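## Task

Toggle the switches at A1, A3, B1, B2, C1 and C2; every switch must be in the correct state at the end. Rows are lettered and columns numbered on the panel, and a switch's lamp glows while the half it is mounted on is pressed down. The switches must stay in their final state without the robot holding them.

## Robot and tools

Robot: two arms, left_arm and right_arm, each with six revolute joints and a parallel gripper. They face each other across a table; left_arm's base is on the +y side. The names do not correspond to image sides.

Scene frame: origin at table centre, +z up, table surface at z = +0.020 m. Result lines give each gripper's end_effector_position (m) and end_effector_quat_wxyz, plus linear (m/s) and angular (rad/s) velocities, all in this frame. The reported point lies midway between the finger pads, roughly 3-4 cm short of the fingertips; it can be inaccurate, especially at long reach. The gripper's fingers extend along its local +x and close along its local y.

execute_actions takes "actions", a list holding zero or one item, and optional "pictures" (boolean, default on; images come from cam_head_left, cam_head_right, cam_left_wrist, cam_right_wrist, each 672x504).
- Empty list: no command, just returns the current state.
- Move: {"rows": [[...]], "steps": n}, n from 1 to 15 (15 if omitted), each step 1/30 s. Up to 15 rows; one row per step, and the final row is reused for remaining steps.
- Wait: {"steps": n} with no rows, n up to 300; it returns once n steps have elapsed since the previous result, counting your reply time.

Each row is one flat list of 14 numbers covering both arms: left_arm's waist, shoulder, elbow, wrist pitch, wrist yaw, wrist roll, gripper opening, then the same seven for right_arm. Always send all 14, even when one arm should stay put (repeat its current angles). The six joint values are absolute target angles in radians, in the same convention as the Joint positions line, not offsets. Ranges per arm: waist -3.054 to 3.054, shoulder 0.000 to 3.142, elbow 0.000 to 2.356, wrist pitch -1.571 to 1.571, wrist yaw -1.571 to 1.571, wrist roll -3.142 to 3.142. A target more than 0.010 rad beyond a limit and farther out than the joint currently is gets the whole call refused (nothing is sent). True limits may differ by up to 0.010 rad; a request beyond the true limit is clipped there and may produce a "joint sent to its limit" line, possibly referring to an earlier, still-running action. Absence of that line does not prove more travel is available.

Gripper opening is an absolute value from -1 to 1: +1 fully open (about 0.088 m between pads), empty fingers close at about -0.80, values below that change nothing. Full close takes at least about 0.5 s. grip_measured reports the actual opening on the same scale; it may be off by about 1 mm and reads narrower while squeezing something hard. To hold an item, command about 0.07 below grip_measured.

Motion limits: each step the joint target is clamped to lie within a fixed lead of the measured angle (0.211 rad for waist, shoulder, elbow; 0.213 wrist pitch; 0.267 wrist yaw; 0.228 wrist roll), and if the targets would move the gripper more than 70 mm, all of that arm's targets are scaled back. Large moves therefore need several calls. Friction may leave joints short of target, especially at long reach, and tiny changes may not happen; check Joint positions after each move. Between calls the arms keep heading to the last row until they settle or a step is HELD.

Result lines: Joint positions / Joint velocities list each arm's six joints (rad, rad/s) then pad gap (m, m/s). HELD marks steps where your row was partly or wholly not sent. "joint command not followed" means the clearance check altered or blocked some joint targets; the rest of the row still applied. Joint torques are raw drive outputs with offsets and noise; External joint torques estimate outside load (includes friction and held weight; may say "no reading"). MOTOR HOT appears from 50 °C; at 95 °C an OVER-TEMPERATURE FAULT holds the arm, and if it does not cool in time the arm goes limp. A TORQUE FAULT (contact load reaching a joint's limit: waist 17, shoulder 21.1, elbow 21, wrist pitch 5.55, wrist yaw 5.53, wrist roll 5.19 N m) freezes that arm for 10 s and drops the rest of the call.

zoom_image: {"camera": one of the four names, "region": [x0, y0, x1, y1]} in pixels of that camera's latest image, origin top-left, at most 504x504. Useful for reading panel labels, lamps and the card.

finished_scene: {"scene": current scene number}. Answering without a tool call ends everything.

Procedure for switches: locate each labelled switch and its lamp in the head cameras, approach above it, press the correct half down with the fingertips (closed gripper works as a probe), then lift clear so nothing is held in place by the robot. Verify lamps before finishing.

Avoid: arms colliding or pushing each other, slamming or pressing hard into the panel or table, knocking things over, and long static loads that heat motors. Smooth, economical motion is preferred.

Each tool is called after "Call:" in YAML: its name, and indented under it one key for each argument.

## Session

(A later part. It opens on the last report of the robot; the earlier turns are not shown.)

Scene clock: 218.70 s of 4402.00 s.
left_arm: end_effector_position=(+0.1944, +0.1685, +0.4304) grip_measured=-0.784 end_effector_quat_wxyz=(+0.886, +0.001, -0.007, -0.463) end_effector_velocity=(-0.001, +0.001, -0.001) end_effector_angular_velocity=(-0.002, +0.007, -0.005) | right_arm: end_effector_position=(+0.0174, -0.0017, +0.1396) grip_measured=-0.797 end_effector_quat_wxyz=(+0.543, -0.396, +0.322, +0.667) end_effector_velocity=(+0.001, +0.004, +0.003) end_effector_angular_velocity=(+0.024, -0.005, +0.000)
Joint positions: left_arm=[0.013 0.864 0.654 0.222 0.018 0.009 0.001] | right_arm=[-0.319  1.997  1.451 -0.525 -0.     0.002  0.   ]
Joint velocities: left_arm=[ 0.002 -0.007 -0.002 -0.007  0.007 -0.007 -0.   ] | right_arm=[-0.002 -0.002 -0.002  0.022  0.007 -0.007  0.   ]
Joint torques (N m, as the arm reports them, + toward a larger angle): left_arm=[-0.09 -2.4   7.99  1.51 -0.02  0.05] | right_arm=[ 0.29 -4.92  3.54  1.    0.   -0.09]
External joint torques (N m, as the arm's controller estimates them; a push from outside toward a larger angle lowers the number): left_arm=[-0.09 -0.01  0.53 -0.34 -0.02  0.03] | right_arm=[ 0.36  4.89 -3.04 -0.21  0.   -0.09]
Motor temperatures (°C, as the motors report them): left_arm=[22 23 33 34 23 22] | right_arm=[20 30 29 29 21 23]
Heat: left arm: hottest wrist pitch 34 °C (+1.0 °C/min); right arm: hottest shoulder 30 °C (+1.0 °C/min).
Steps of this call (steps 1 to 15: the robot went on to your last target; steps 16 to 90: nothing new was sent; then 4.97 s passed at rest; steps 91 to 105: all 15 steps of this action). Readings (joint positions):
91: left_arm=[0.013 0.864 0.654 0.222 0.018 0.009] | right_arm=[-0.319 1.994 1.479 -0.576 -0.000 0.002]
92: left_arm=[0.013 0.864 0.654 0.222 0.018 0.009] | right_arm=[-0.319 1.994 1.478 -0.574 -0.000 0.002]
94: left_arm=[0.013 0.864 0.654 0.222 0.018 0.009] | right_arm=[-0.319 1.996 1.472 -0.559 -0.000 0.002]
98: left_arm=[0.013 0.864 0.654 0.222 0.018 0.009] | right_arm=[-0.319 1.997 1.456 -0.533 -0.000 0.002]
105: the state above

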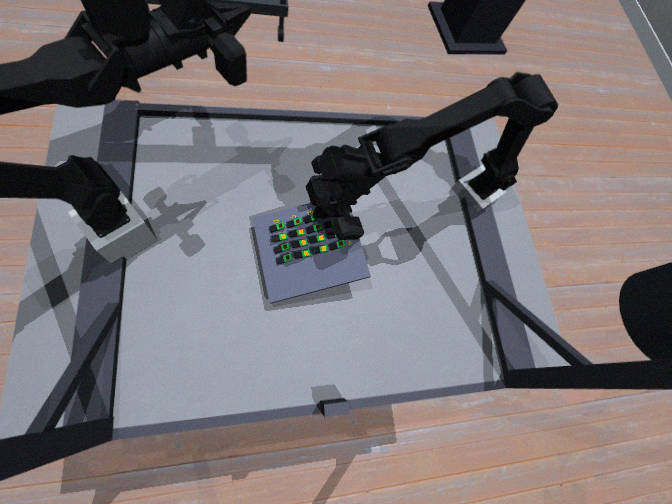

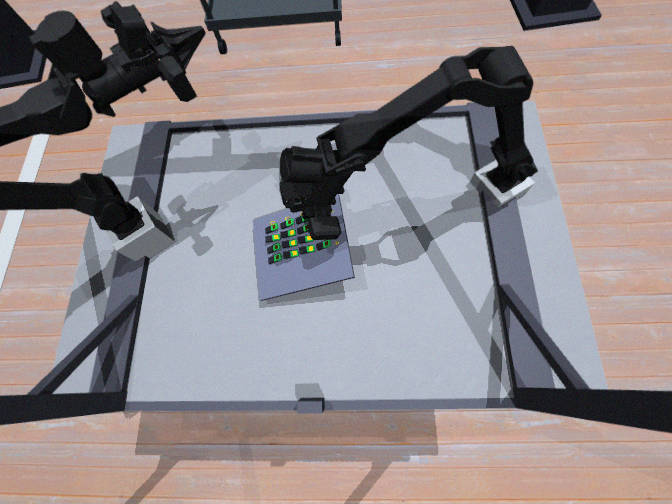

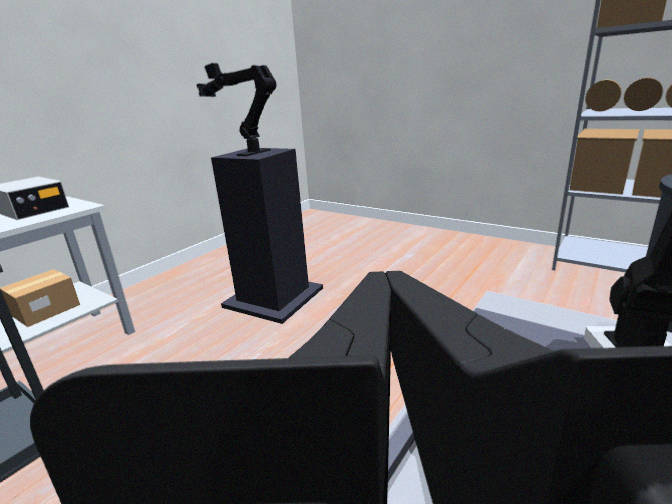

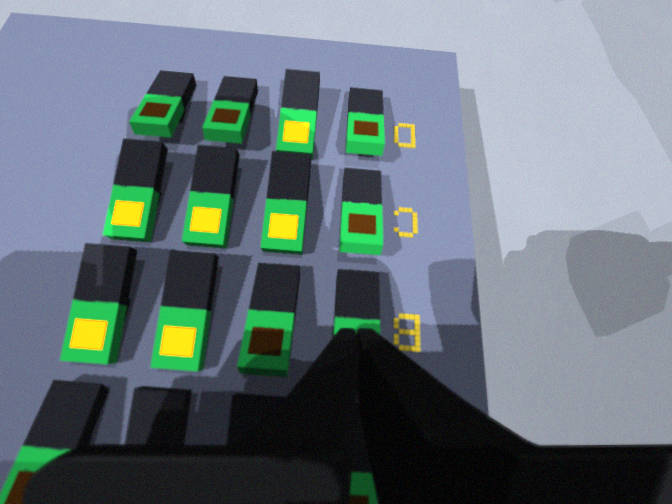

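Call:
execute_actions:
  actions:
    - {"rows":[[0.013,0.864,0.654,0.222,0.018,0.009,-0.8,-0.316,2.028,1.424,-0.545,0,0,-0.8],[0.013,0.864,0.654,0.222,0.018,0.009,-0.8,-0.316,2.028,1.42,-0.555,0,0,-0.8],[0.013,0.864,0.654,0.222,0.018,0.009,-0.8,-0.316,2.04,1.415,-0.56,0,0,-0.8]],"steps":15}

Scene clock: 227.87 s of 4402.00 s.
left_arm: end_effector_position=(+0.1944, +0.1685, +0.4304) grip_measured=-0.784 end_effector_quat_wxyz=(+0.886, +0.001, -0.007, -0.463) end_effector_velocity=(+0.000, +0.001, -0.005) end_effector_angular_velocity=(+0.014, +0.019, +0.005) | right_arm: end_effector_position=(+0.0187, -0.0077, +0.1329) grip_measured=-0.797 end_effector_quat_wxyz=(+0.537, -0.407, +0.331, +0.660) end_effector_velocity=(+0.001, -0.005, -0.002) end_effector_angular_velocity=(-0.022, -0.001, +0.007)
Joint positions: left_arm=[0.013 0.864 0.654 0.222 0.018 0.009 0.001] | right_arm=[-0.319  2.002  1.446 -0.548 -0.     0.002  0.   ]
Joint velocities: left_arm=[-0.002 -0.002 -0.002 -0.022 -0.007 -0.007 -0.   ] | right_arm=[-0.002 -0.002 -0.002 -0.022 -0.007 -0.007  0.   ]
Joint torques (N m, as the arm reports them, + toward a larger angle): left_arm=[-0.03 -2.44  7.93  1.49 -0.01  0.06] | right_arm=[ 0.21 -4.4   3.25  0.44 -0.01 -0.1 ]
External joint torques (N m, as the arm's controller estimates them; a push from outside toward a larger angle lowers the number): left_arm=[-0.01 -0.05  0.48 -0.36 -0.02  0.05] | right_arm=[ 0.21  5.4  -3.24 -0.7   0.   -0.1 ]
Motor temperatures (°C, as the motors report them): left_arm=[22 23 33 34 23 22] | right_arm=[20 30 28 29 21 23]
Heat: left arm: hottest wrist pitch 34 °C (+1.0 °C/min); right arm: hottest shoulder 30 °C (+0.0 °C/min).
Steps of this call (steps 1 to 15: the robot went on to your last target; steps 16 to 90: nothing new was sent; then 5.67 s passed at rest; steps 91 to 105: all 15 steps of this action). Readings (joint positions):
91: left_arm=[0.013 0.864 0.654 0.222 0.018 0.009] | right_arm=[-0.319 1.997 1.450 -0.524 -0.000 0.002]
92: left_arm=[0.013 0.864 0.654 0.222 0.018 0.009] | right_arm=[-0.319 1.997 1.450 -0.525 -0.000 0.002]
94: left_arm=[0.013 0.864 0.654 0.222 0.018 0.009] | right_arm=[-0.319 1.998 1.450 -0.527 -0.000 0.002]
98: left_arm=[0.013 0.864 0.654 0.222 0.018 0.009] | right_arm=[-0.319 2.002 1.446 -0.546 -0.000 0.002]
105: the state above

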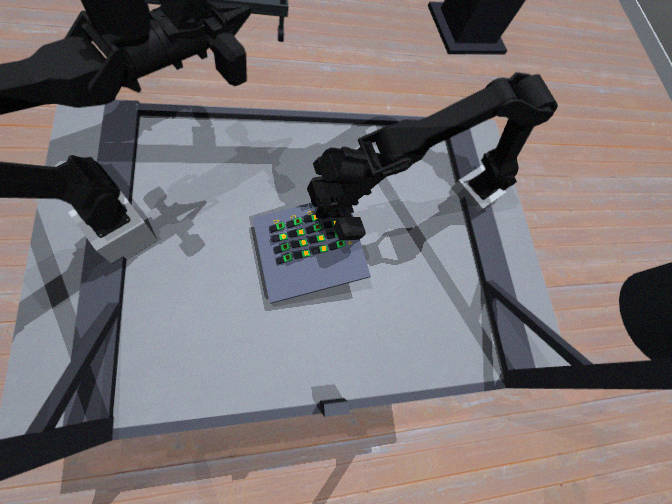

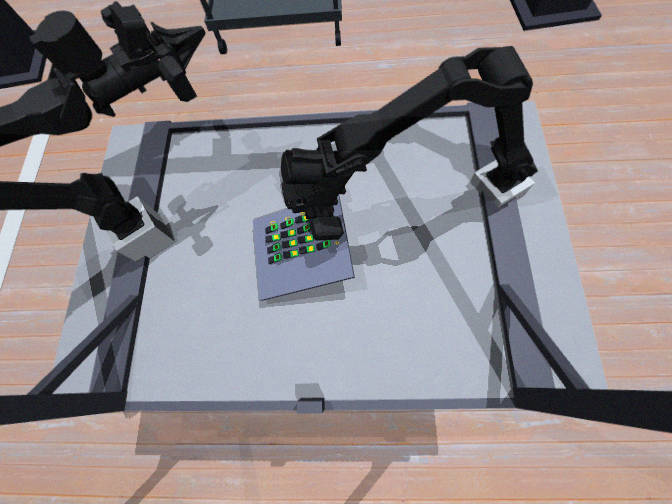

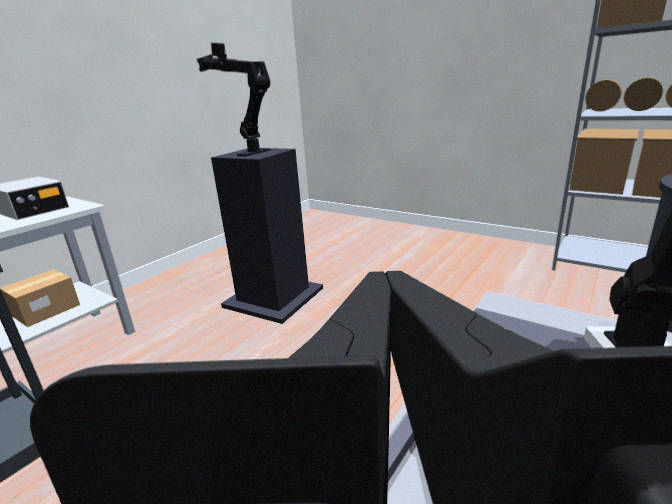

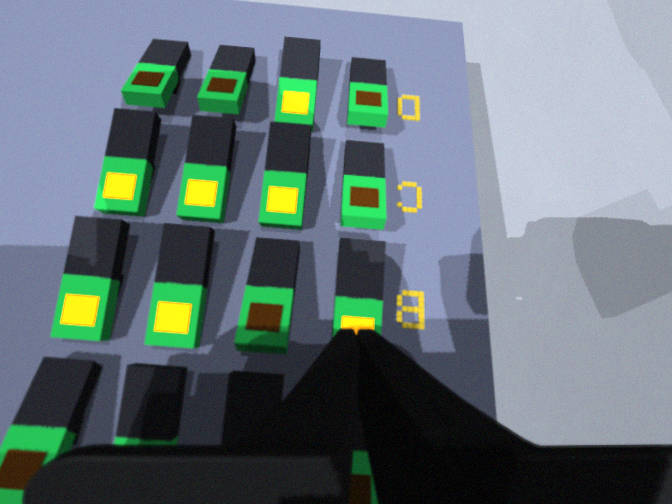

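Call:
execute_actions:
  actions:
    - {"rows":[[0.013,0.864,0.654,0.222,0.018,0.009,-0.8,-0.316,1.99,1.47,-0.57,0,0,-0.8],[0.013,0.864,0.654,0.222,0.018,0.009,-0.8,-0.316,1.972,1.5,-0.59,0,0,-0.8],[0.013,0.864,0.654,0.222,0.018,0.009,-0.8,-0.316,1.972,1.51,-0.61,0,0,-0.8],[0.013,0.864,0.654,0.222,0.018,0.009,-0.8,-0.316,1.972,1.51,-0.61,0,0,-0.8],[0.013,0.864,0.654,0.222,0.018,0.009,-0.8,-0.316,1.972,1.51,-0.61,0,0,-0.8],[0.013,0.864,0.654,0.222,0.018,0.009,-0.8,-0.316,1.972,1.51,-0.61,0,0,-0.8],[0.013,0.864,0.654,0.222,0.018,0.009,-0.8,-0.3,1.972,1.51,-0.61,0,0,-0.8],[0.013,0.864,0.654,0.222,0.018,0.009,-0.8,-0.28,1.972,1.51,-0.61,0,0,-0.8],[0.013,0.864,0.654,0.222,0.018,0.009,-0.8,-0.26,1.972,1.51,-0.61,0,0,-0.8]],"steps":15}
  pictures: false

Call:
execute_actions:
  actions:
    - {"steps":8}

Scene clock: 247.93 s of 4402.00 s.
left_arm: end_effector_position=(+0.1944, +0.1685, +0.4304) grip_measured=-0.784 end_effector_quat_wxyz=(+0.886, +0.001, -0.007, -0.463) end_effector_velocity=(-0.001, -0.000, -0.002) end_effector_angular_velocity=(+0.002, +0.010, -0.000) | right_arm: end_effector_position=(-0.0097, -0.0100, +0.1567) grip_measured=-0.797 end_effector_quat_wxyz=(+0.520, -0.410, +0.314, +0.681) end_effector_velocity=(-0.039, -0.016, -0.002) end_effector_angular_velocity=(-0.019, -0.015, +0.093)
Joint positions: left_arm=[0.013 0.864 0.654 0.222 0.018 0.009 0.001] | right_arm=[-0.259  1.981  1.504 -0.607 -0.     0.002  0.   ]
Joint velocities: left_arm=[-0.007 -0.002 -0.002 -0.007 -0.007 -0.007  0.   ] | right_arm=[ 0.09  -0.002 -0.002 -0.022  0.007 -0.007  0.   ]
Joint torques (N m, as the arm reports them, + toward a larger angle): left_arm=[-0.08 -2.44  7.93  1.49 -0.03  0.04] | right_arm=[-0.79 -8.97  6.87  1.14 -0.01 -0.08]
External joint torques (N m, as the arm's controller estimates them; a push from outside toward a larger angle lowers the number): left_arm=[-0.06 -0.08  0.51 -0.34 -0.03  0.03] | right_arm=[ 0.14  0.76  0.26 -0.05 -0.08 -0.09]
Motor temperatures (°C, as the motors report them): left_arm=[22 23 33 35 23 22] | right_arm=[20 29 27 27 21 23]
Heat: left arm: hottest wrist pitch 35 °C (+2.0 °C/min); right arm: hottest shoulder 29 °C (+1.0 °C/min).
Steps of this call (steps 1 to 15: the robot went on to your last target; steps 16 to 90: nothing new was sent; then 16.57 s passed at rest; steps 91 to 105: all 15 steps of this action). Readings (joint positions):
91: left_arm=[0.013 0.864 0.654 0.222 0.018 0.009] | right_arm=[-0.319 2.000 1.448 -0.550 -0.000 0.002]
92: left_arm=[0.013 0.864 0.654 0.222 0.018 0.009] | right_arm=[-0.319 1.998 1.457 -0.559 -0.000 0.002]
94: left_arm=[0.013 0.864 0.654 0.222 0.018 0.009] | right_arm=[-0.319 1.998 1.474 -0.586 -0.000 0.002]
98: left_arm=[0.013 0.864 0.654 0.222 0.018 0.009] | right_arm=[-0.316 1.989 1.494 -0.601 -0.000 0.002]
105: the state above

Scene clock: 248.20 s of 4402.00 s.
left_arm: end_effector_position=(+0.1944, +0.1685, +0.4304) grip_measured=-0.784 end_effector_quat_wxyz=(+0.886, +0.001, -0.007, -0.463) end_effector_velocity=(-0.002, -0.001, -0.004) end_effector_angular_velocity=(+0.006, +0.013, -0.010) | right_arm: end_effector_position=(-0.0100, -0.0103, +0.1566) grip_measured=-0.797 end_effector_quat_wxyz=(+0.520, -0.410, +0.314, +0.681) end_effector_velocity=(-0.000, +0.001, +0.001) end_effector_angular_velocity=(+0.008, -0.002, +0.020)
Joint positions: left_arm=[0.013 0.864 0.654 0.222 0.018 0.009 0.001] | right_arm=[-0.258  1.981  1.504 -0.608 -0.     0.002  0.   ]
Joint velocities: left_arm=[-0.002 -0.002 -0.007 -0.007  0.007 -0.007 -0.   ] | right_arm=[-0.002 -0.002 -0.002  0.007 -0.007 -0.022  0.   ]
Joint torques (N m, as the arm reports them, + toward a larger angle): left_arm=[-0.01 -2.41  7.94  1.5  -0.02  0.03] | right_arm=[-0.22 -8.93  7.15  1.13 -0.01 -0.08]
External joint torques (N m, as the arm's controller estimates them; a push from outside toward a larger angle lowers the number): left_arm=[-0.03 -0.1   0.58 -0.32 -0.02  0.02] | right_arm=[-0.23  0.81  0.52 -0.04  0.   -0.09]
Motor temperatures (°C, as the motors report them): left_arm=[22 23 33 35 23 22] | right_arm=[20 29 27 27 21 23]
Heat: left arm: hottest wrist pitch 35 °C (+2.0 °C/min); right arm: hottest shoulder 29 °C (+1.0 °C/min).
Steps of this call (steps 1 to 8: the robot went on to your last target). Readings (joint positions):
1: left_arm=[0.013 0.864 0.654 0.222 0.018 0.009] | right_arm=[-0.257 1.981 1.504 -0.608 -0.000 0.002]
2: left_arm=[0.013 0.864 0.654 0.222 0.018 0.009] | right_arm=[-0.257 1.981 1.504 -0.608 -0.000 0.002]
4: left_arm=[0.013 0.864 0.654 0.222 0.018 0.009] | right_arm=[-0.257 1.981 1.504 -0.608 -0.000 0.002]
8: the state above

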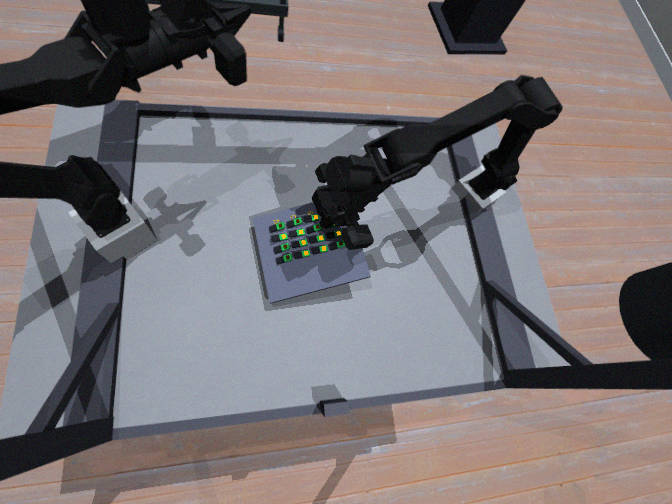

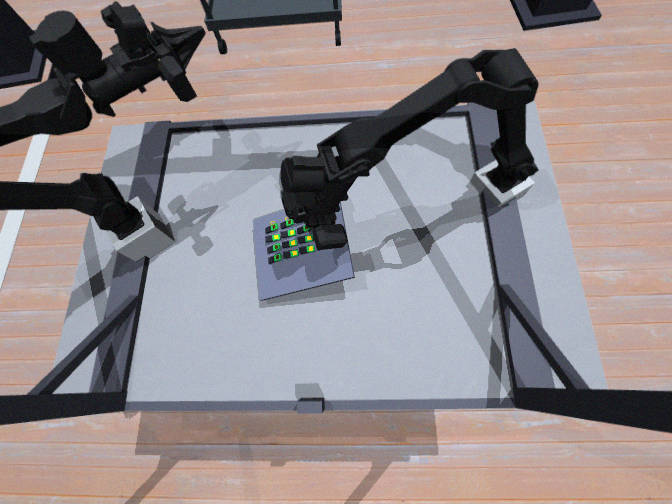

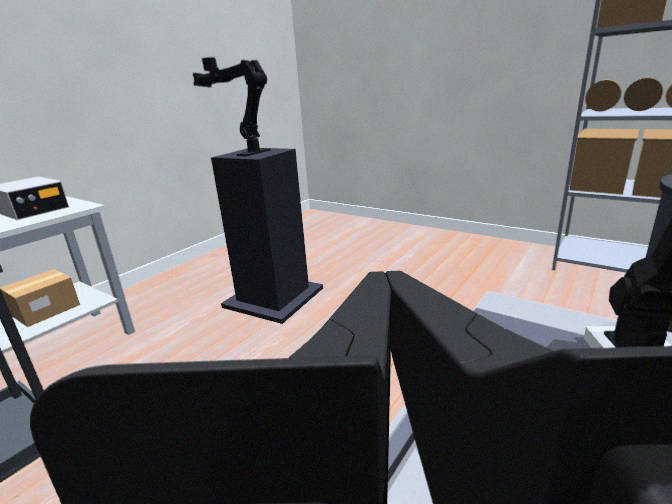

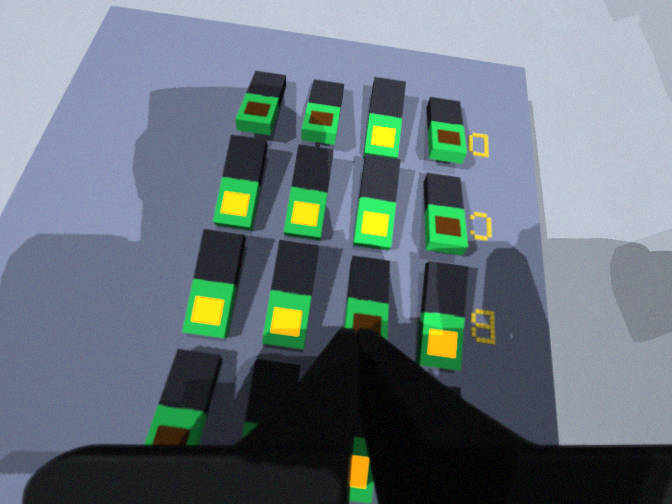

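Call:
execute_actions:
  actions:
    - {"rows":[[0.013,0.864,0.654,0.222,0.018,0.009,-0.8,-0.272,1.99,1.49,-0.6,0,0,-0.8],[0.013,0.864,0.654,0.222,0.018,0.009,-0.8,-0.272,1.995,1.475,-0.59,0,0,-0.8],[0.013,0.864,0.654,0.222,0.018,0.009,-0.8,-0.272,2.0,1.46,-0.58,0,0,-0.8],[0.013,0.864,0.654,0.222,0.018,0.009,-0.8,-0.272,2.004,1.45,-0.57,0,0,-0.8],[0.013,0.864,0.654,0.222,0.018,0.009,-0.8,-0.272,2.006,1.44,-0.562,0,0,-0.8]],"steps":15}

Scene clock: 255.37 s of 4402.00 s.
left_arm: end_effector_position=(+0.1944, +0.1685, +0.4304) grip_measured=-0.784 end_effector_quat_wxyz=(+0.886, +0.001, -0.007, -0.463) end_effector_velocity=(-0.001, +0.000, -0.004) end_effector_angular_velocity=(+0.006, +0.013, -0.005) | right_arm: end_effector_position=(-0.0038, -0.0113, +0.1437) grip_measured=-0.797 end_effector_quat_wxyz=(+0.524, -0.409, +0.317, +0.677) end_effector_velocity=(+0.001, -0.003, -0.002) end_effector_angular_velocity=(-0.013, -0.000, +0.007)
Joint positions: left_arm=[0.013 0.864 0.654 0.222 0.018 0.009 0.001] | right_arm=[-0.27   1.986  1.459 -0.56  -0.     0.002  0.   ]
Joint velocities: left_arm=[ 0.002 -0.002 -0.007 -0.007  0.007 -0.007 -0.   ] | right_arm=[-0.002 -0.002 -0.007 -0.007 -0.007 -0.007  0.   ]
Joint torques (N m, as the arm reports them, + toward a larger angle): left_arm=[-0.07 -2.47  7.99  1.49 -0.03  0.04] | right_arm=[-0.16 -5.95  4.51  1.1  -0.01 -0.09]
External joint torques (N m, as the arm's controller estimates them; a push from outside toward a larger angle lowers the number): left_arm=[-0.08 -0.16  0.63 -0.33 -0.03  0.04] | right_arm=[-0.18  3.66 -1.94 -0.03  0.   -0.09]
Motor temperatures (°C, as the motors report them): left_arm=[22 23 33 35 23 22] | right_arm=[20 31 28 28 21 23]
Heat: left arm: hottest wrist pitch 35 °C (+1.0 °C/min); right arm: hottest shoulder 31 °C (+3.0 °C/min).
Steps of this call (steps 1 to 15: the robot went on to your last target; steps 16 to 90: nothing new was sent; then 3.67 s passed at rest; steps 91 to 105: all 15 steps of this action). Readings (joint positions):
91: left_arm=[0.013 0.864 0.654 0.222 0.018 0.009] | right_arm=[-0.258 1.981 1.504 -0.608 -0.000 0.002]
92: left_arm=[0.013 0.864 0.654 0.222 0.018 0.009] | right_arm=[-0.259 1.981 1.503 -0.606 -0.000 0.002]
94: left_arm=[0.013 0.864 0.654 0.222 0.018 0.009] | right_arm=[-0.264 1.981 1.493 -0.591 -0.000 0.002]
98: left_arm=[0.013 0.864 0.654 0.222 0.018 0.009] | right_arm=[-0.270 1.984 1.463 -0.569 -0.000 0.002]
105: the state above

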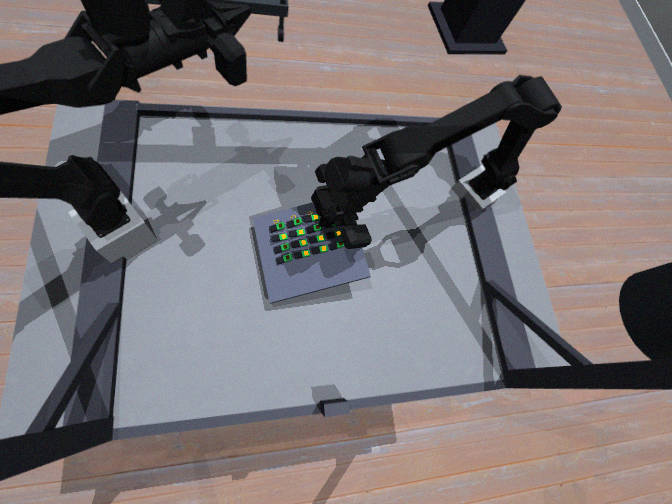

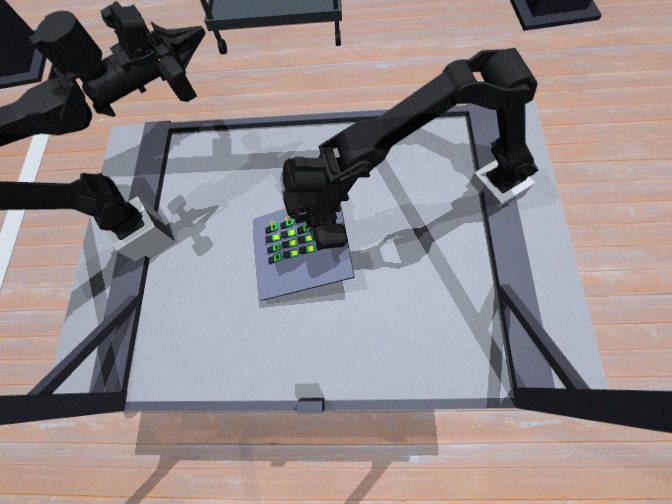

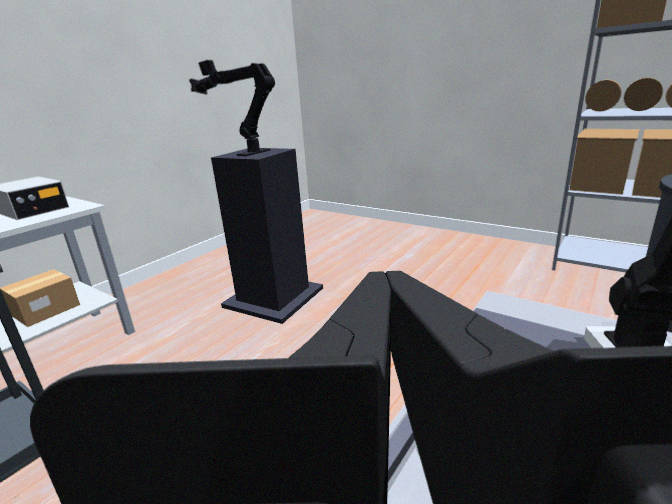

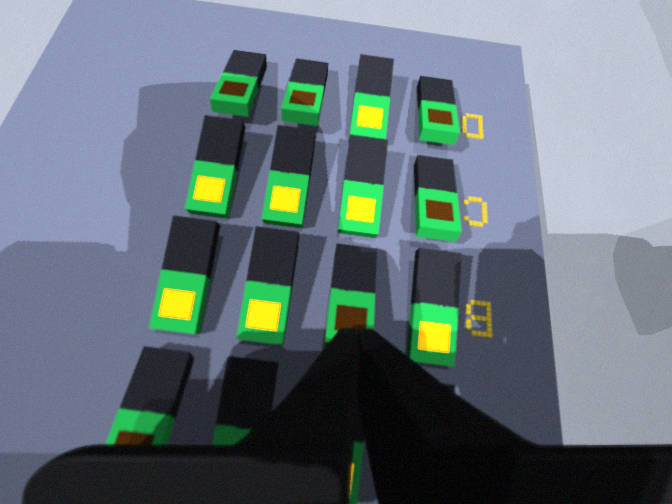

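Already in contact; press.

Call:
execute_actions:
  actions:
    - {"rows":[[0.013,0.864,0.654,0.222,0.018,0.009,-0.8,-0.272,2.012,1.435,-0.568,0,0,-0.8],[0.013,0.864,0.654,0.222,0.018,0.009,-0.8,-0.272,2.02,1.43,-0.568,0,0,-0.8],[0.013,0.864,0.654,0.222,0.018,0.009,-0.8,-0.272,2.028,1.425,-0.568,0,0,-0.8],[0.013,0.864,0.654,0.222,0.018,0.009,-0.8,-0.272,2.035,1.42,-0.568,0,0,-0.8]],"steps":15}

Scene clock: 262.00 s of 4402.00 s.
left_arm: end_effector_position=(+0.1944, +0.1685, +0.4304) grip_measured=-0.784 end_effector_quat_wxyz=(+0.886, +0.001, -0.007, -0.463) end_effector_velocity=(-0.001, +0.001, -0.001) end_effector_angular_velocity=(+0.006, -0.005, +0.005) | right_arm: end_effector_position=(-0.0036, -0.0119, +0.1393) grip_measured=-0.797 end_effector_quat_wxyz=(+0.522, -0.411, +0.319, +0.675) end_effector_velocity=(+0.001, -0.002, -0.000) end_effector_angular_velocity=(-0.008, +0.001, +0.007)
Joint positions: left_arm=[0.013 0.864 0.654 0.222 0.018 0.009 0.001] | right_arm=[-0.27   1.993  1.454 -0.556 -0.     0.002  0.   ]
Joint velocities: left_arm=[-0.002 -0.007 -0.002 -0.007 -0.007  0.007  0.   ] | right_arm=[-0.002 -0.002 -0.002 -0.007 -0.007 -0.007  0.   ]
Joint torques (N m, as the arm reports them, + toward a larger angle): left_arm=[-0.11 -2.44  7.93  1.51 -0.01  0.05] | right_arm=[-0.15 -3.7   2.91  0.44  0.   -0.09]
External joint torques (N m, as the arm's controller estimates them; a push from outside toward a larger angle lowers the number): left_arm=[-0.12 -0.07  0.47 -0.34 -0.01  0.04] | right_arm=[-0.15  6.05 -3.6  -0.7   0.   -0.09]
Motor temperatures (°C, as the motors report them): left_arm=[22 23 33 35 23 22] | right_arm=[20 31 28 28 21 23]
Heat: left arm: hottest wrist pitch 35 °C (+1.0 °C/min); right arm: hottest shoulder 31 °C (+2.0 °C/min).
Steps of this call (steps 1 to 15: the robot went on to your last target; steps 16 to 90: nothing new was sent; then 3.13 s passed at rest; steps 91 to 105: all 15 steps of this action). Readings (joint positions):
91: left_arm=[0.013 0.864 0.654 0.222 0.018 0.009] | right_arm=[-0.270 1.986 1.458 -0.559 -0.000 0.002]
92: left_arm=[0.013 0.864 0.654 0.222 0.018 0.009] | right_arm=[-0.270 1.986 1.457 -0.559 -0.000 0.002]
94: left_arm=[0.013 0.864 0.654 0.222 0.018 0.009] | right_arm=[-0.270 1.990 1.455 -0.558 -0.000 0.002]
98: left_arm=[0.013 0.864 0.654 0.222 0.018 0.009] | right_arm=[-0.270 1.992 1.454 -0.556 -0.000 0.002]
105: the state above

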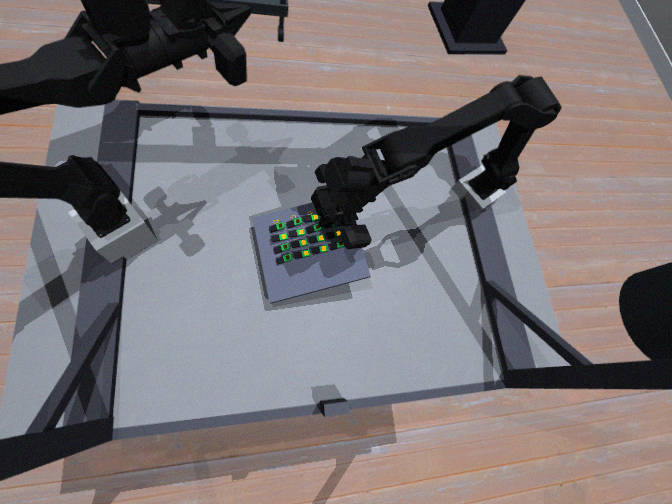

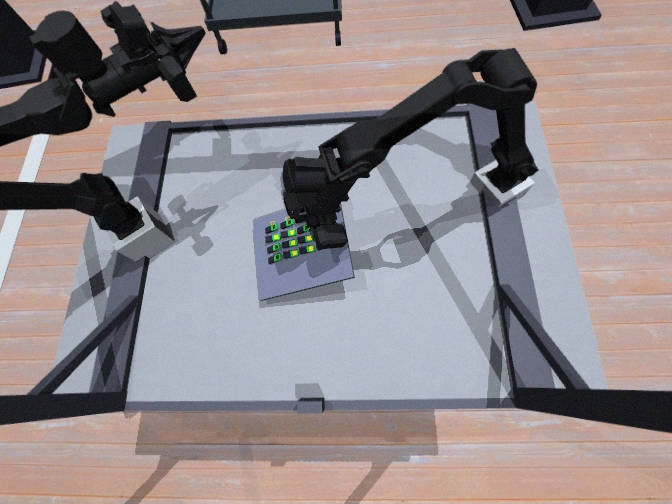

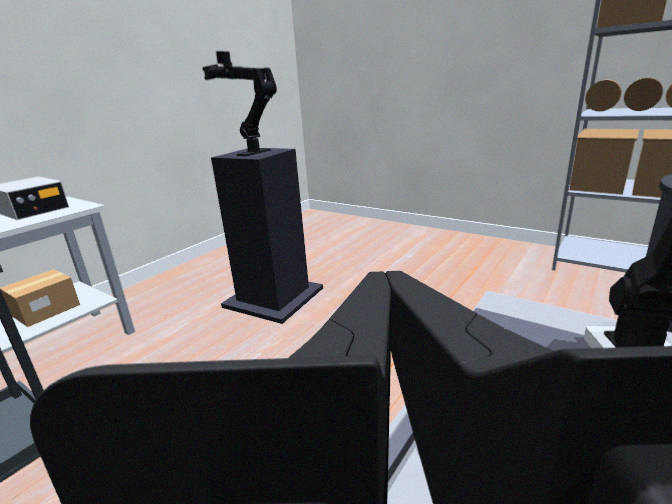

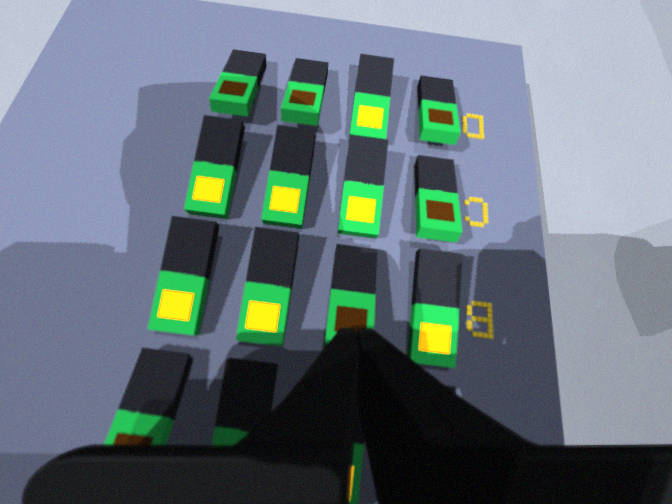

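Call:
execute_actions:
  actions:
    - {"rows":[[0.013,0.864,0.654,0.222,0.018,0.009,-0.8,-0.272,2.038,1.415,-0.575,0,0,-0.8],[0.013,0.864,0.654,0.222,0.018,0.009,-0.8,-0.272,2.042,1.41,-0.58,0,0,-0.8],[0.013,0.864,0.654,0.222,0.018,0.009,-0.8,-0.272,2.046,1.405,-0.585,0,0,-0.8],[0.013,0.864,0.654,0.222,0.018,0.009,-0.8,-0.272,2.05,1.4,-0.588,0,0,-0.8]],"steps":15}

Scene clock: 269.67 s of 4402.00 s.
left_arm: end_effector_position=(+0.1944, +0.1685, +0.4304) grip_measured=-0.784 end_effector_quat_wxyz=(+0.886, +0.001, -0.007, -0.463) end_effector_velocity=(+0.000, +0.001, -0.004) end_effector_angular_velocity=(+0.014, +0.001, +0.005) | right_arm: end_effector_position=(-0.0033, -0.0132, +0.1362) grip_measured=-0.797 end_effector_quat_wxyz=(+0.521, -0.414, +0.321, +0.674) end_effector_velocity=(+0.001, -0.005, -0.002) end_effector_angular_velocity=(-0.024, +0.004, -0.006)
Joint positions: left_arm=[0.013 0.864 0.654 0.222 0.018 0.009 0.001] | right_arm=[-0.27   1.997  1.45  -0.557 -0.     0.002  0.   ]
Joint velocities: left_arm=[-0.002 -0.002 -0.007 -0.007 -0.007  0.007  0.   ] | right_arm=[-0.002 -0.002 -0.002 -0.022 -0.007  0.007  0.   ]
Joint torques (N m, as the arm reports them, + toward a larger angle): left_arm=[-0.06 -2.43  7.94  1.48 -0.01  0.05] | right_arm=[-0.15 -2.63  1.24 -0.98 -0.01 -0.09]
External joint torques (N m, as the arm's controller estimates them; a push from outside toward a larger angle lowers the number): left_arm=[-0.05 -0.05  0.48 -0.37 -0.02  0.04] | right_arm=[-0.14  7.1  -5.24 -2.11  0.   -0.09]
Motor temperatures (°C, as the motors report them): left_arm=[22 23 33 35 23 22] | right_arm=[20 30 27 27 21 23]
Heat: left arm: hottest wrist pitch 35 °C (+1.0 °C/min); right arm: hottest shoulder 30 °C (+0.0 °C/min).
Steps of this call (steps 1 to 15: the robot went on to your last target; steps 16 to 90: nothing new was sent; then 4.17 s passed at rest; steps 91 to 105: all 15 steps of this action). Readings (joint positions):
91: left_arm=[0.013 0.864 0.654 0.222 0.018 0.009] | right_arm=[-0.270 1.993 1.453 -0.556 -0.000 0.002]
92: left_arm=[0.013 0.864 0.654 0.222 0.018 0.009] | right_arm=[-0.270 1.994 1.453 -0.556 -0.000 0.002]
94: left_arm=[0.013 0.864 0.654 0.222 0.018 0.009] | right_arm=[-0.270 1.996 1.451 -0.556 -0.000 0.002]
98: left_arm=[0.013 0.864 0.654 0.222 0.018 0.009] | right_arm=[-0.270 1.996 1.450 -0.557 -0.000 0.002]
105: the state above

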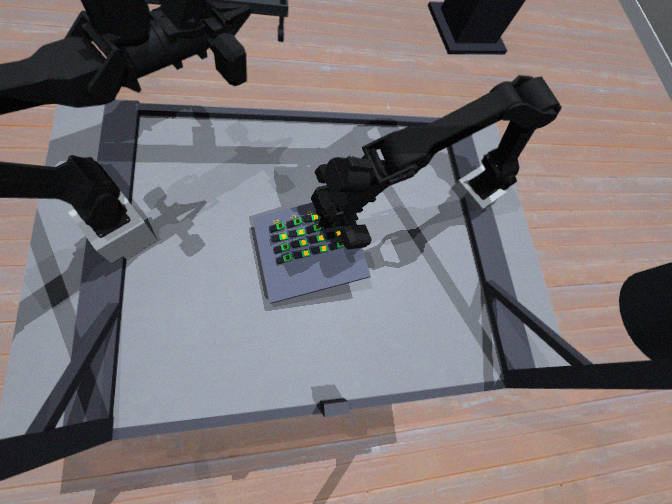

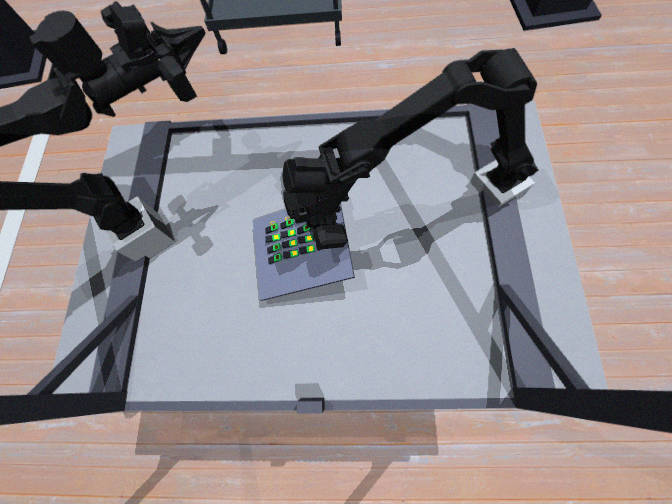

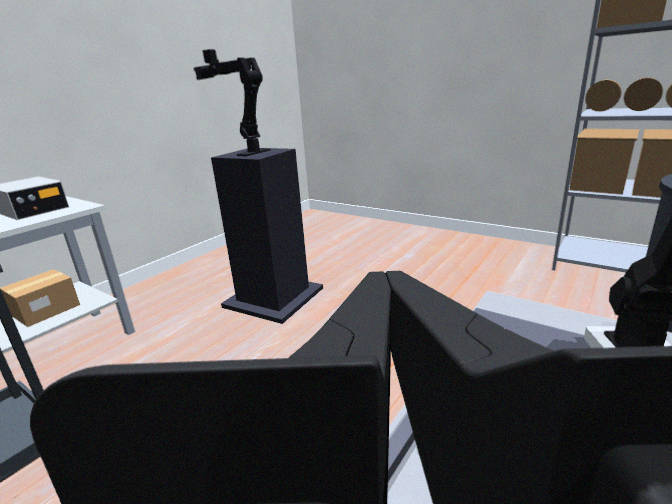

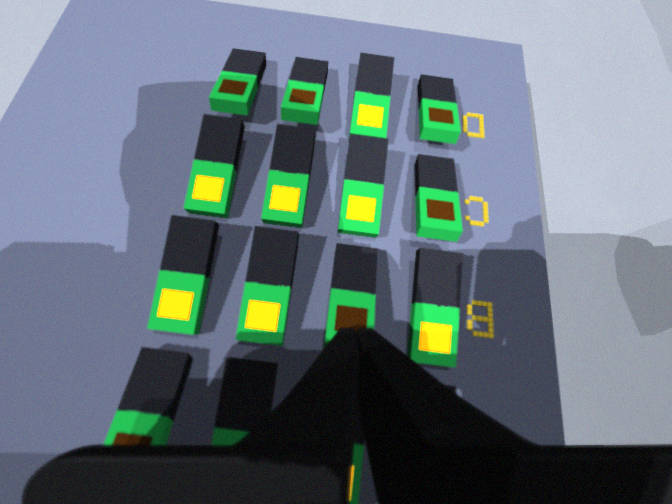

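Call:
execute_actions:
  actions:
    - {"rows":[[0.013,0.864,0.654,0.222,0.018,0.009,-0.8,-0.272,2.0,1.45,-0.565,0,0,-0.8],[0.013,0.864,0.654,0.222,0.018,0.009,-0.8,-0.272,1.985,1.48,-0.575,0,0,-0.8],[0.013,0.864,0.654,0.222,0.018,0.009,-0.8,-0.272,1.98,1.5,-0.59,0,0,-0.8],[0.013,0.864,0.654,0.222,0.018,0.009,-0.8,-0.272,1.98,1.52,-0.605,0,0,-0.8],[0.013,0.864,0.654,0.222,0.018,0.009,-0.8,-0.272,1.98,1.52,-0.605,0,0,-0.8],[0.013,0.864,0.654,0.222,0.018,0.009,-0.8,-0.272,1.98,1.52,-0.605,0,0,-0.8],[0.013,0.864,0.654,0.222,0.018,0.009,-0.8,-0.272,1.98,1.52,-0.605,0,0,-0.8],[0.013,0.864,0.654,0.222,0.018,0.009,-0.8,-0.272,1.98,1.52,-0.605,0,0,-0.8],[0.013,0.864,0.654,0.222,0.018,0.009,-0.8,-0.272,2.014,1.52,-0.605,0,0,-0.8]],"steps":15}
  pictures: false

Call:
execute_actions:
  actions:
    - {"rows":[[0.013,0.864,0.654,0.222,0.018,0.009,-0.8,-0.272,2.014,1.5,-0.595,0,0,-0.8],[0.013,0.864,0.654,0.222,0.018,0.009,-0.8,-0.272,2.014,1.49,-0.59,0,0,-0.8],[0.013,0.864,0.654,0.222,0.018,0.009,-0.8,-0.272,2.014,1.478,-0.582,0,0,-0.8]],"steps":12}

Scene clock: 292.27 s of 4402.00 s.
left_arm: end_effector_position=(+0.1944, +0.1685, +0.4304) grip_measured=-0.784 end_effector_quat_wxyz=(+0.886, +0.001, -0.007, -0.463) end_effector_velocity=(-0.003, -0.002, -0.001) end_effector_angular_velocity=(-0.014, +0.017, -0.015) | right_arm: end_effector_position=(-0.0052, -0.0059, +0.1544) grip_measured=-0.797 end_effector_quat_wxyz=(+0.524, -0.407, +0.316, +0.678) end_effector_velocity=(-0.000, +0.001, -0.008) end_effector_angular_velocity=(-0.014, +0.007, -0.005)
Joint positions: left_arm=[0.013 0.864 0.654 0.222 0.018 0.009 0.001] | right_arm=[-0.27   1.993  1.512 -0.602 -0.     0.002  0.   ]
Joint velocities: left_arm=[-0.007 -0.002 -0.007  0.007  0.007 -0.022  0.   ] | right_arm=[-0.002  0.017 -0.002  0.007 -0.007  0.007  0.   ]
Joint torques (N m, as the arm reports them, + toward a larger angle): left_arm=[-0.09 -2.47  7.96  1.5  -0.02  0.05] | right_arm=[-0.16 -6.1   7.24  1.11 -0.01 -0.08]
External joint torques (N m, as the arm's controller estimates them; a push from outside toward a larger angle lowers the number): left_arm=[-0.08 -0.12  0.53 -0.35 -0.03  0.04] | right_arm=[-0.15  3.69  0.6  -0.07  0.   -0.09]
Motor temperatures (°C, as the motors report them): left_arm=[22 23 34 35 23 22] | right_arm=[20 28 26 28 21 23]
Heat: left arm: hottest wrist pitch 35 °C (+1.0 °C/min); right arm: hottest shoulder 28 °C (-2.0 °C/min).
Steps of this call (steps 1 to 15: the robot went on to your last target; steps 16 to 90: nothing new was sent; then 19.10 s passed at rest; steps 91 to 105: all 15 steps of this action). Readings (joint positions):
91: left_arm=[0.013 0.864 0.654 0.222 0.018 0.009] | right_arm=[-0.270 1.995 1.453 -0.558 -0.000 0.002]
92: left_arm=[0.013 0.864 0.654 0.222 0.018 0.009] | right_arm=[-0.270 1.993 1.459 -0.562 -0.000 0.002]
94: left_arm=[0.013 0.864 0.654 0.222 0.018 0.009] | right_arm=[-0.270 1.992 1.476 -0.578 -0.000 0.002]
98: left_arm=[0.013 0.864 0.654 0.222 0.018 0.009] | right_arm=[-0.270 1.992 1.499 -0.597 -0.000 0.002]
105: the state above

Scene clock: 292.67 s of 4402.00 s.
left_arm: end_effector_position=(+0.1944, +0.1685, +0.4304) grip_measured=-0.784 end_effector_quat_wxyz=(+0.886, +0.001, -0.007, -0.463) end_effector_velocity=(+0.001, +0.002, -0.001) end_effector_angular_velocity=(-0.002, +0.008, +0.010) | right_arm: end_effector_position=(-0.0046, -0.0080, +0.1470) grip_measured=-0.797 end_effector_quat_wxyz=(+0.523, -0.410, +0.318, +0.676) end_effector_velocity=(-0.000, +0.001, +0.001) end_effector_angular_velocity=(+0.006, +0.005, +0.007)
Joint positions: left_arm=[0.013 0.864 0.654 0.222 0.018 0.009 0.001] | right_arm=[-0.27   1.997  1.49  -0.584 -0.     0.002  0.   ]
Joint velocities: left_arm=[ 0.002 -0.007 -0.002 -0.007 -0.007 -0.007  0.   ] | right_arm=[-0.002 -0.002 -0.002  0.007 -0.007 -0.007  0.   ]
Joint torques (N m, as the arm reports them, + toward a larger angle): left_arm=[-0.05 -2.43  7.95  1.51 -0.03  0.05] | right_arm=[-0.15 -6.29  5.19  1.4  -0.01 -0.08]
External joint torques (N m, as the arm's controller estimates them; a push from outside toward a larger angle lowers the number): left_arm=[-0.07 -0.09  0.55 -0.33 -0.03  0.04] | right_arm=[-0.16  3.62 -1.48  0.2   0.   -0.09]
Motor temperatures (°C, as the motors report them): left_arm=[22 23 34 35 23 22] | right_arm=[20 28 26 28 21 23]
Heat: left arm: hottest wrist pitch 35 °C (+1.0 °C/min); right arm: hottest shoulder 28 °C (-2.0 °C/min).
Steps of this call (steps 1 to 12: all 12 steps of this action). Readings (joint positions):
1: left_arm=[0.013 0.864 0.654 0.222 0.018 0.009] | right_arm=[-0.270 1.994 1.512 -0.602 -0.000 0.002]
2: left_arm=[0.013 0.864 0.654 0.222 0.018 0.009] | right_arm=[-0.270 1.994 1.512 -0.601 -0.000 0.002]
4: left_arm=[0.013 0.864 0.654 0.222 0.018 0.009] | right_arm=[-0.270 1.995 1.506 -0.591 -0.000 0.002]
8: left_arm=[0.013 0.864 0.654 0.222 0.018 0.009] | right_arm=[-0.270 1.996 1.494 -0.587 -0.000 0.002]
12: the state above

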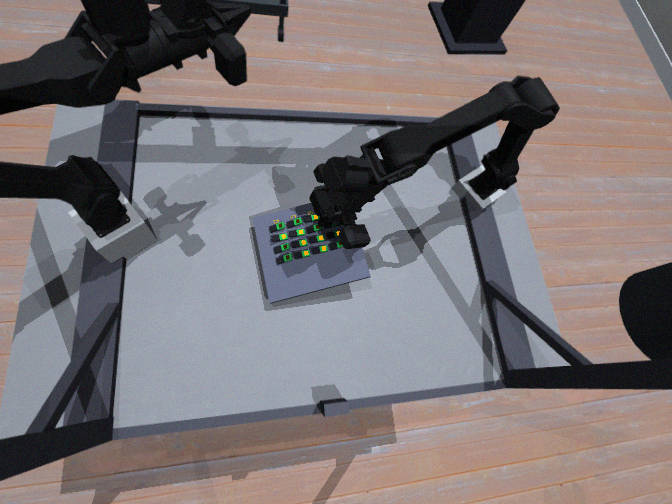

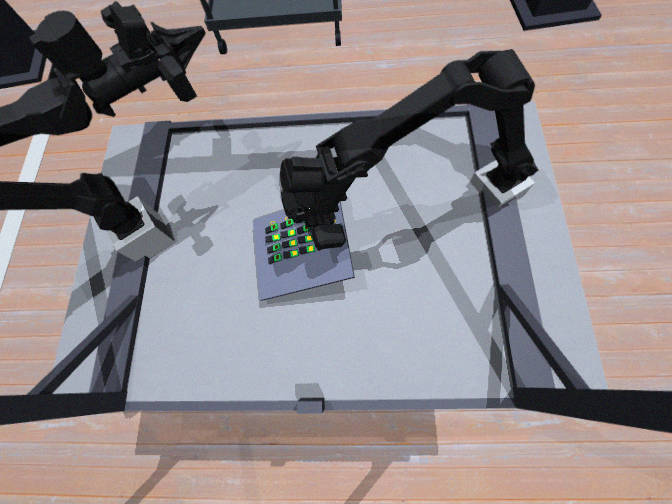

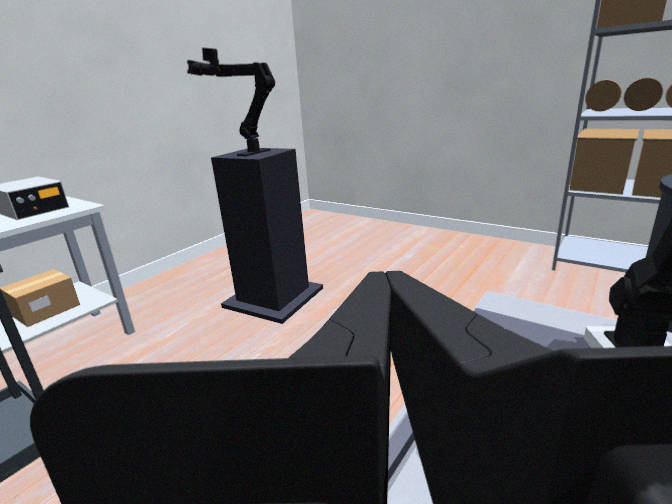

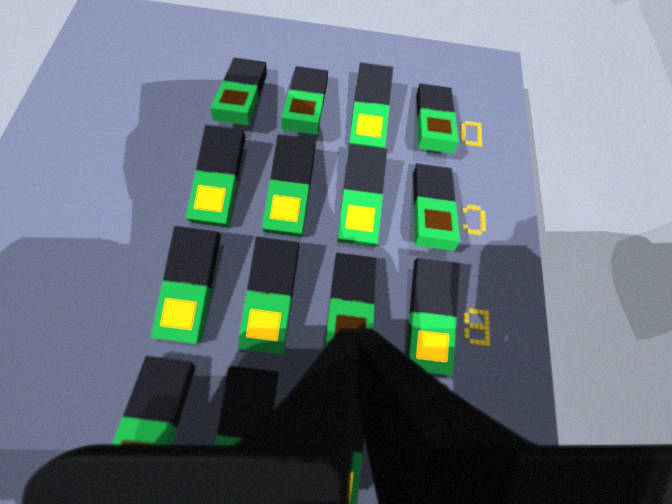

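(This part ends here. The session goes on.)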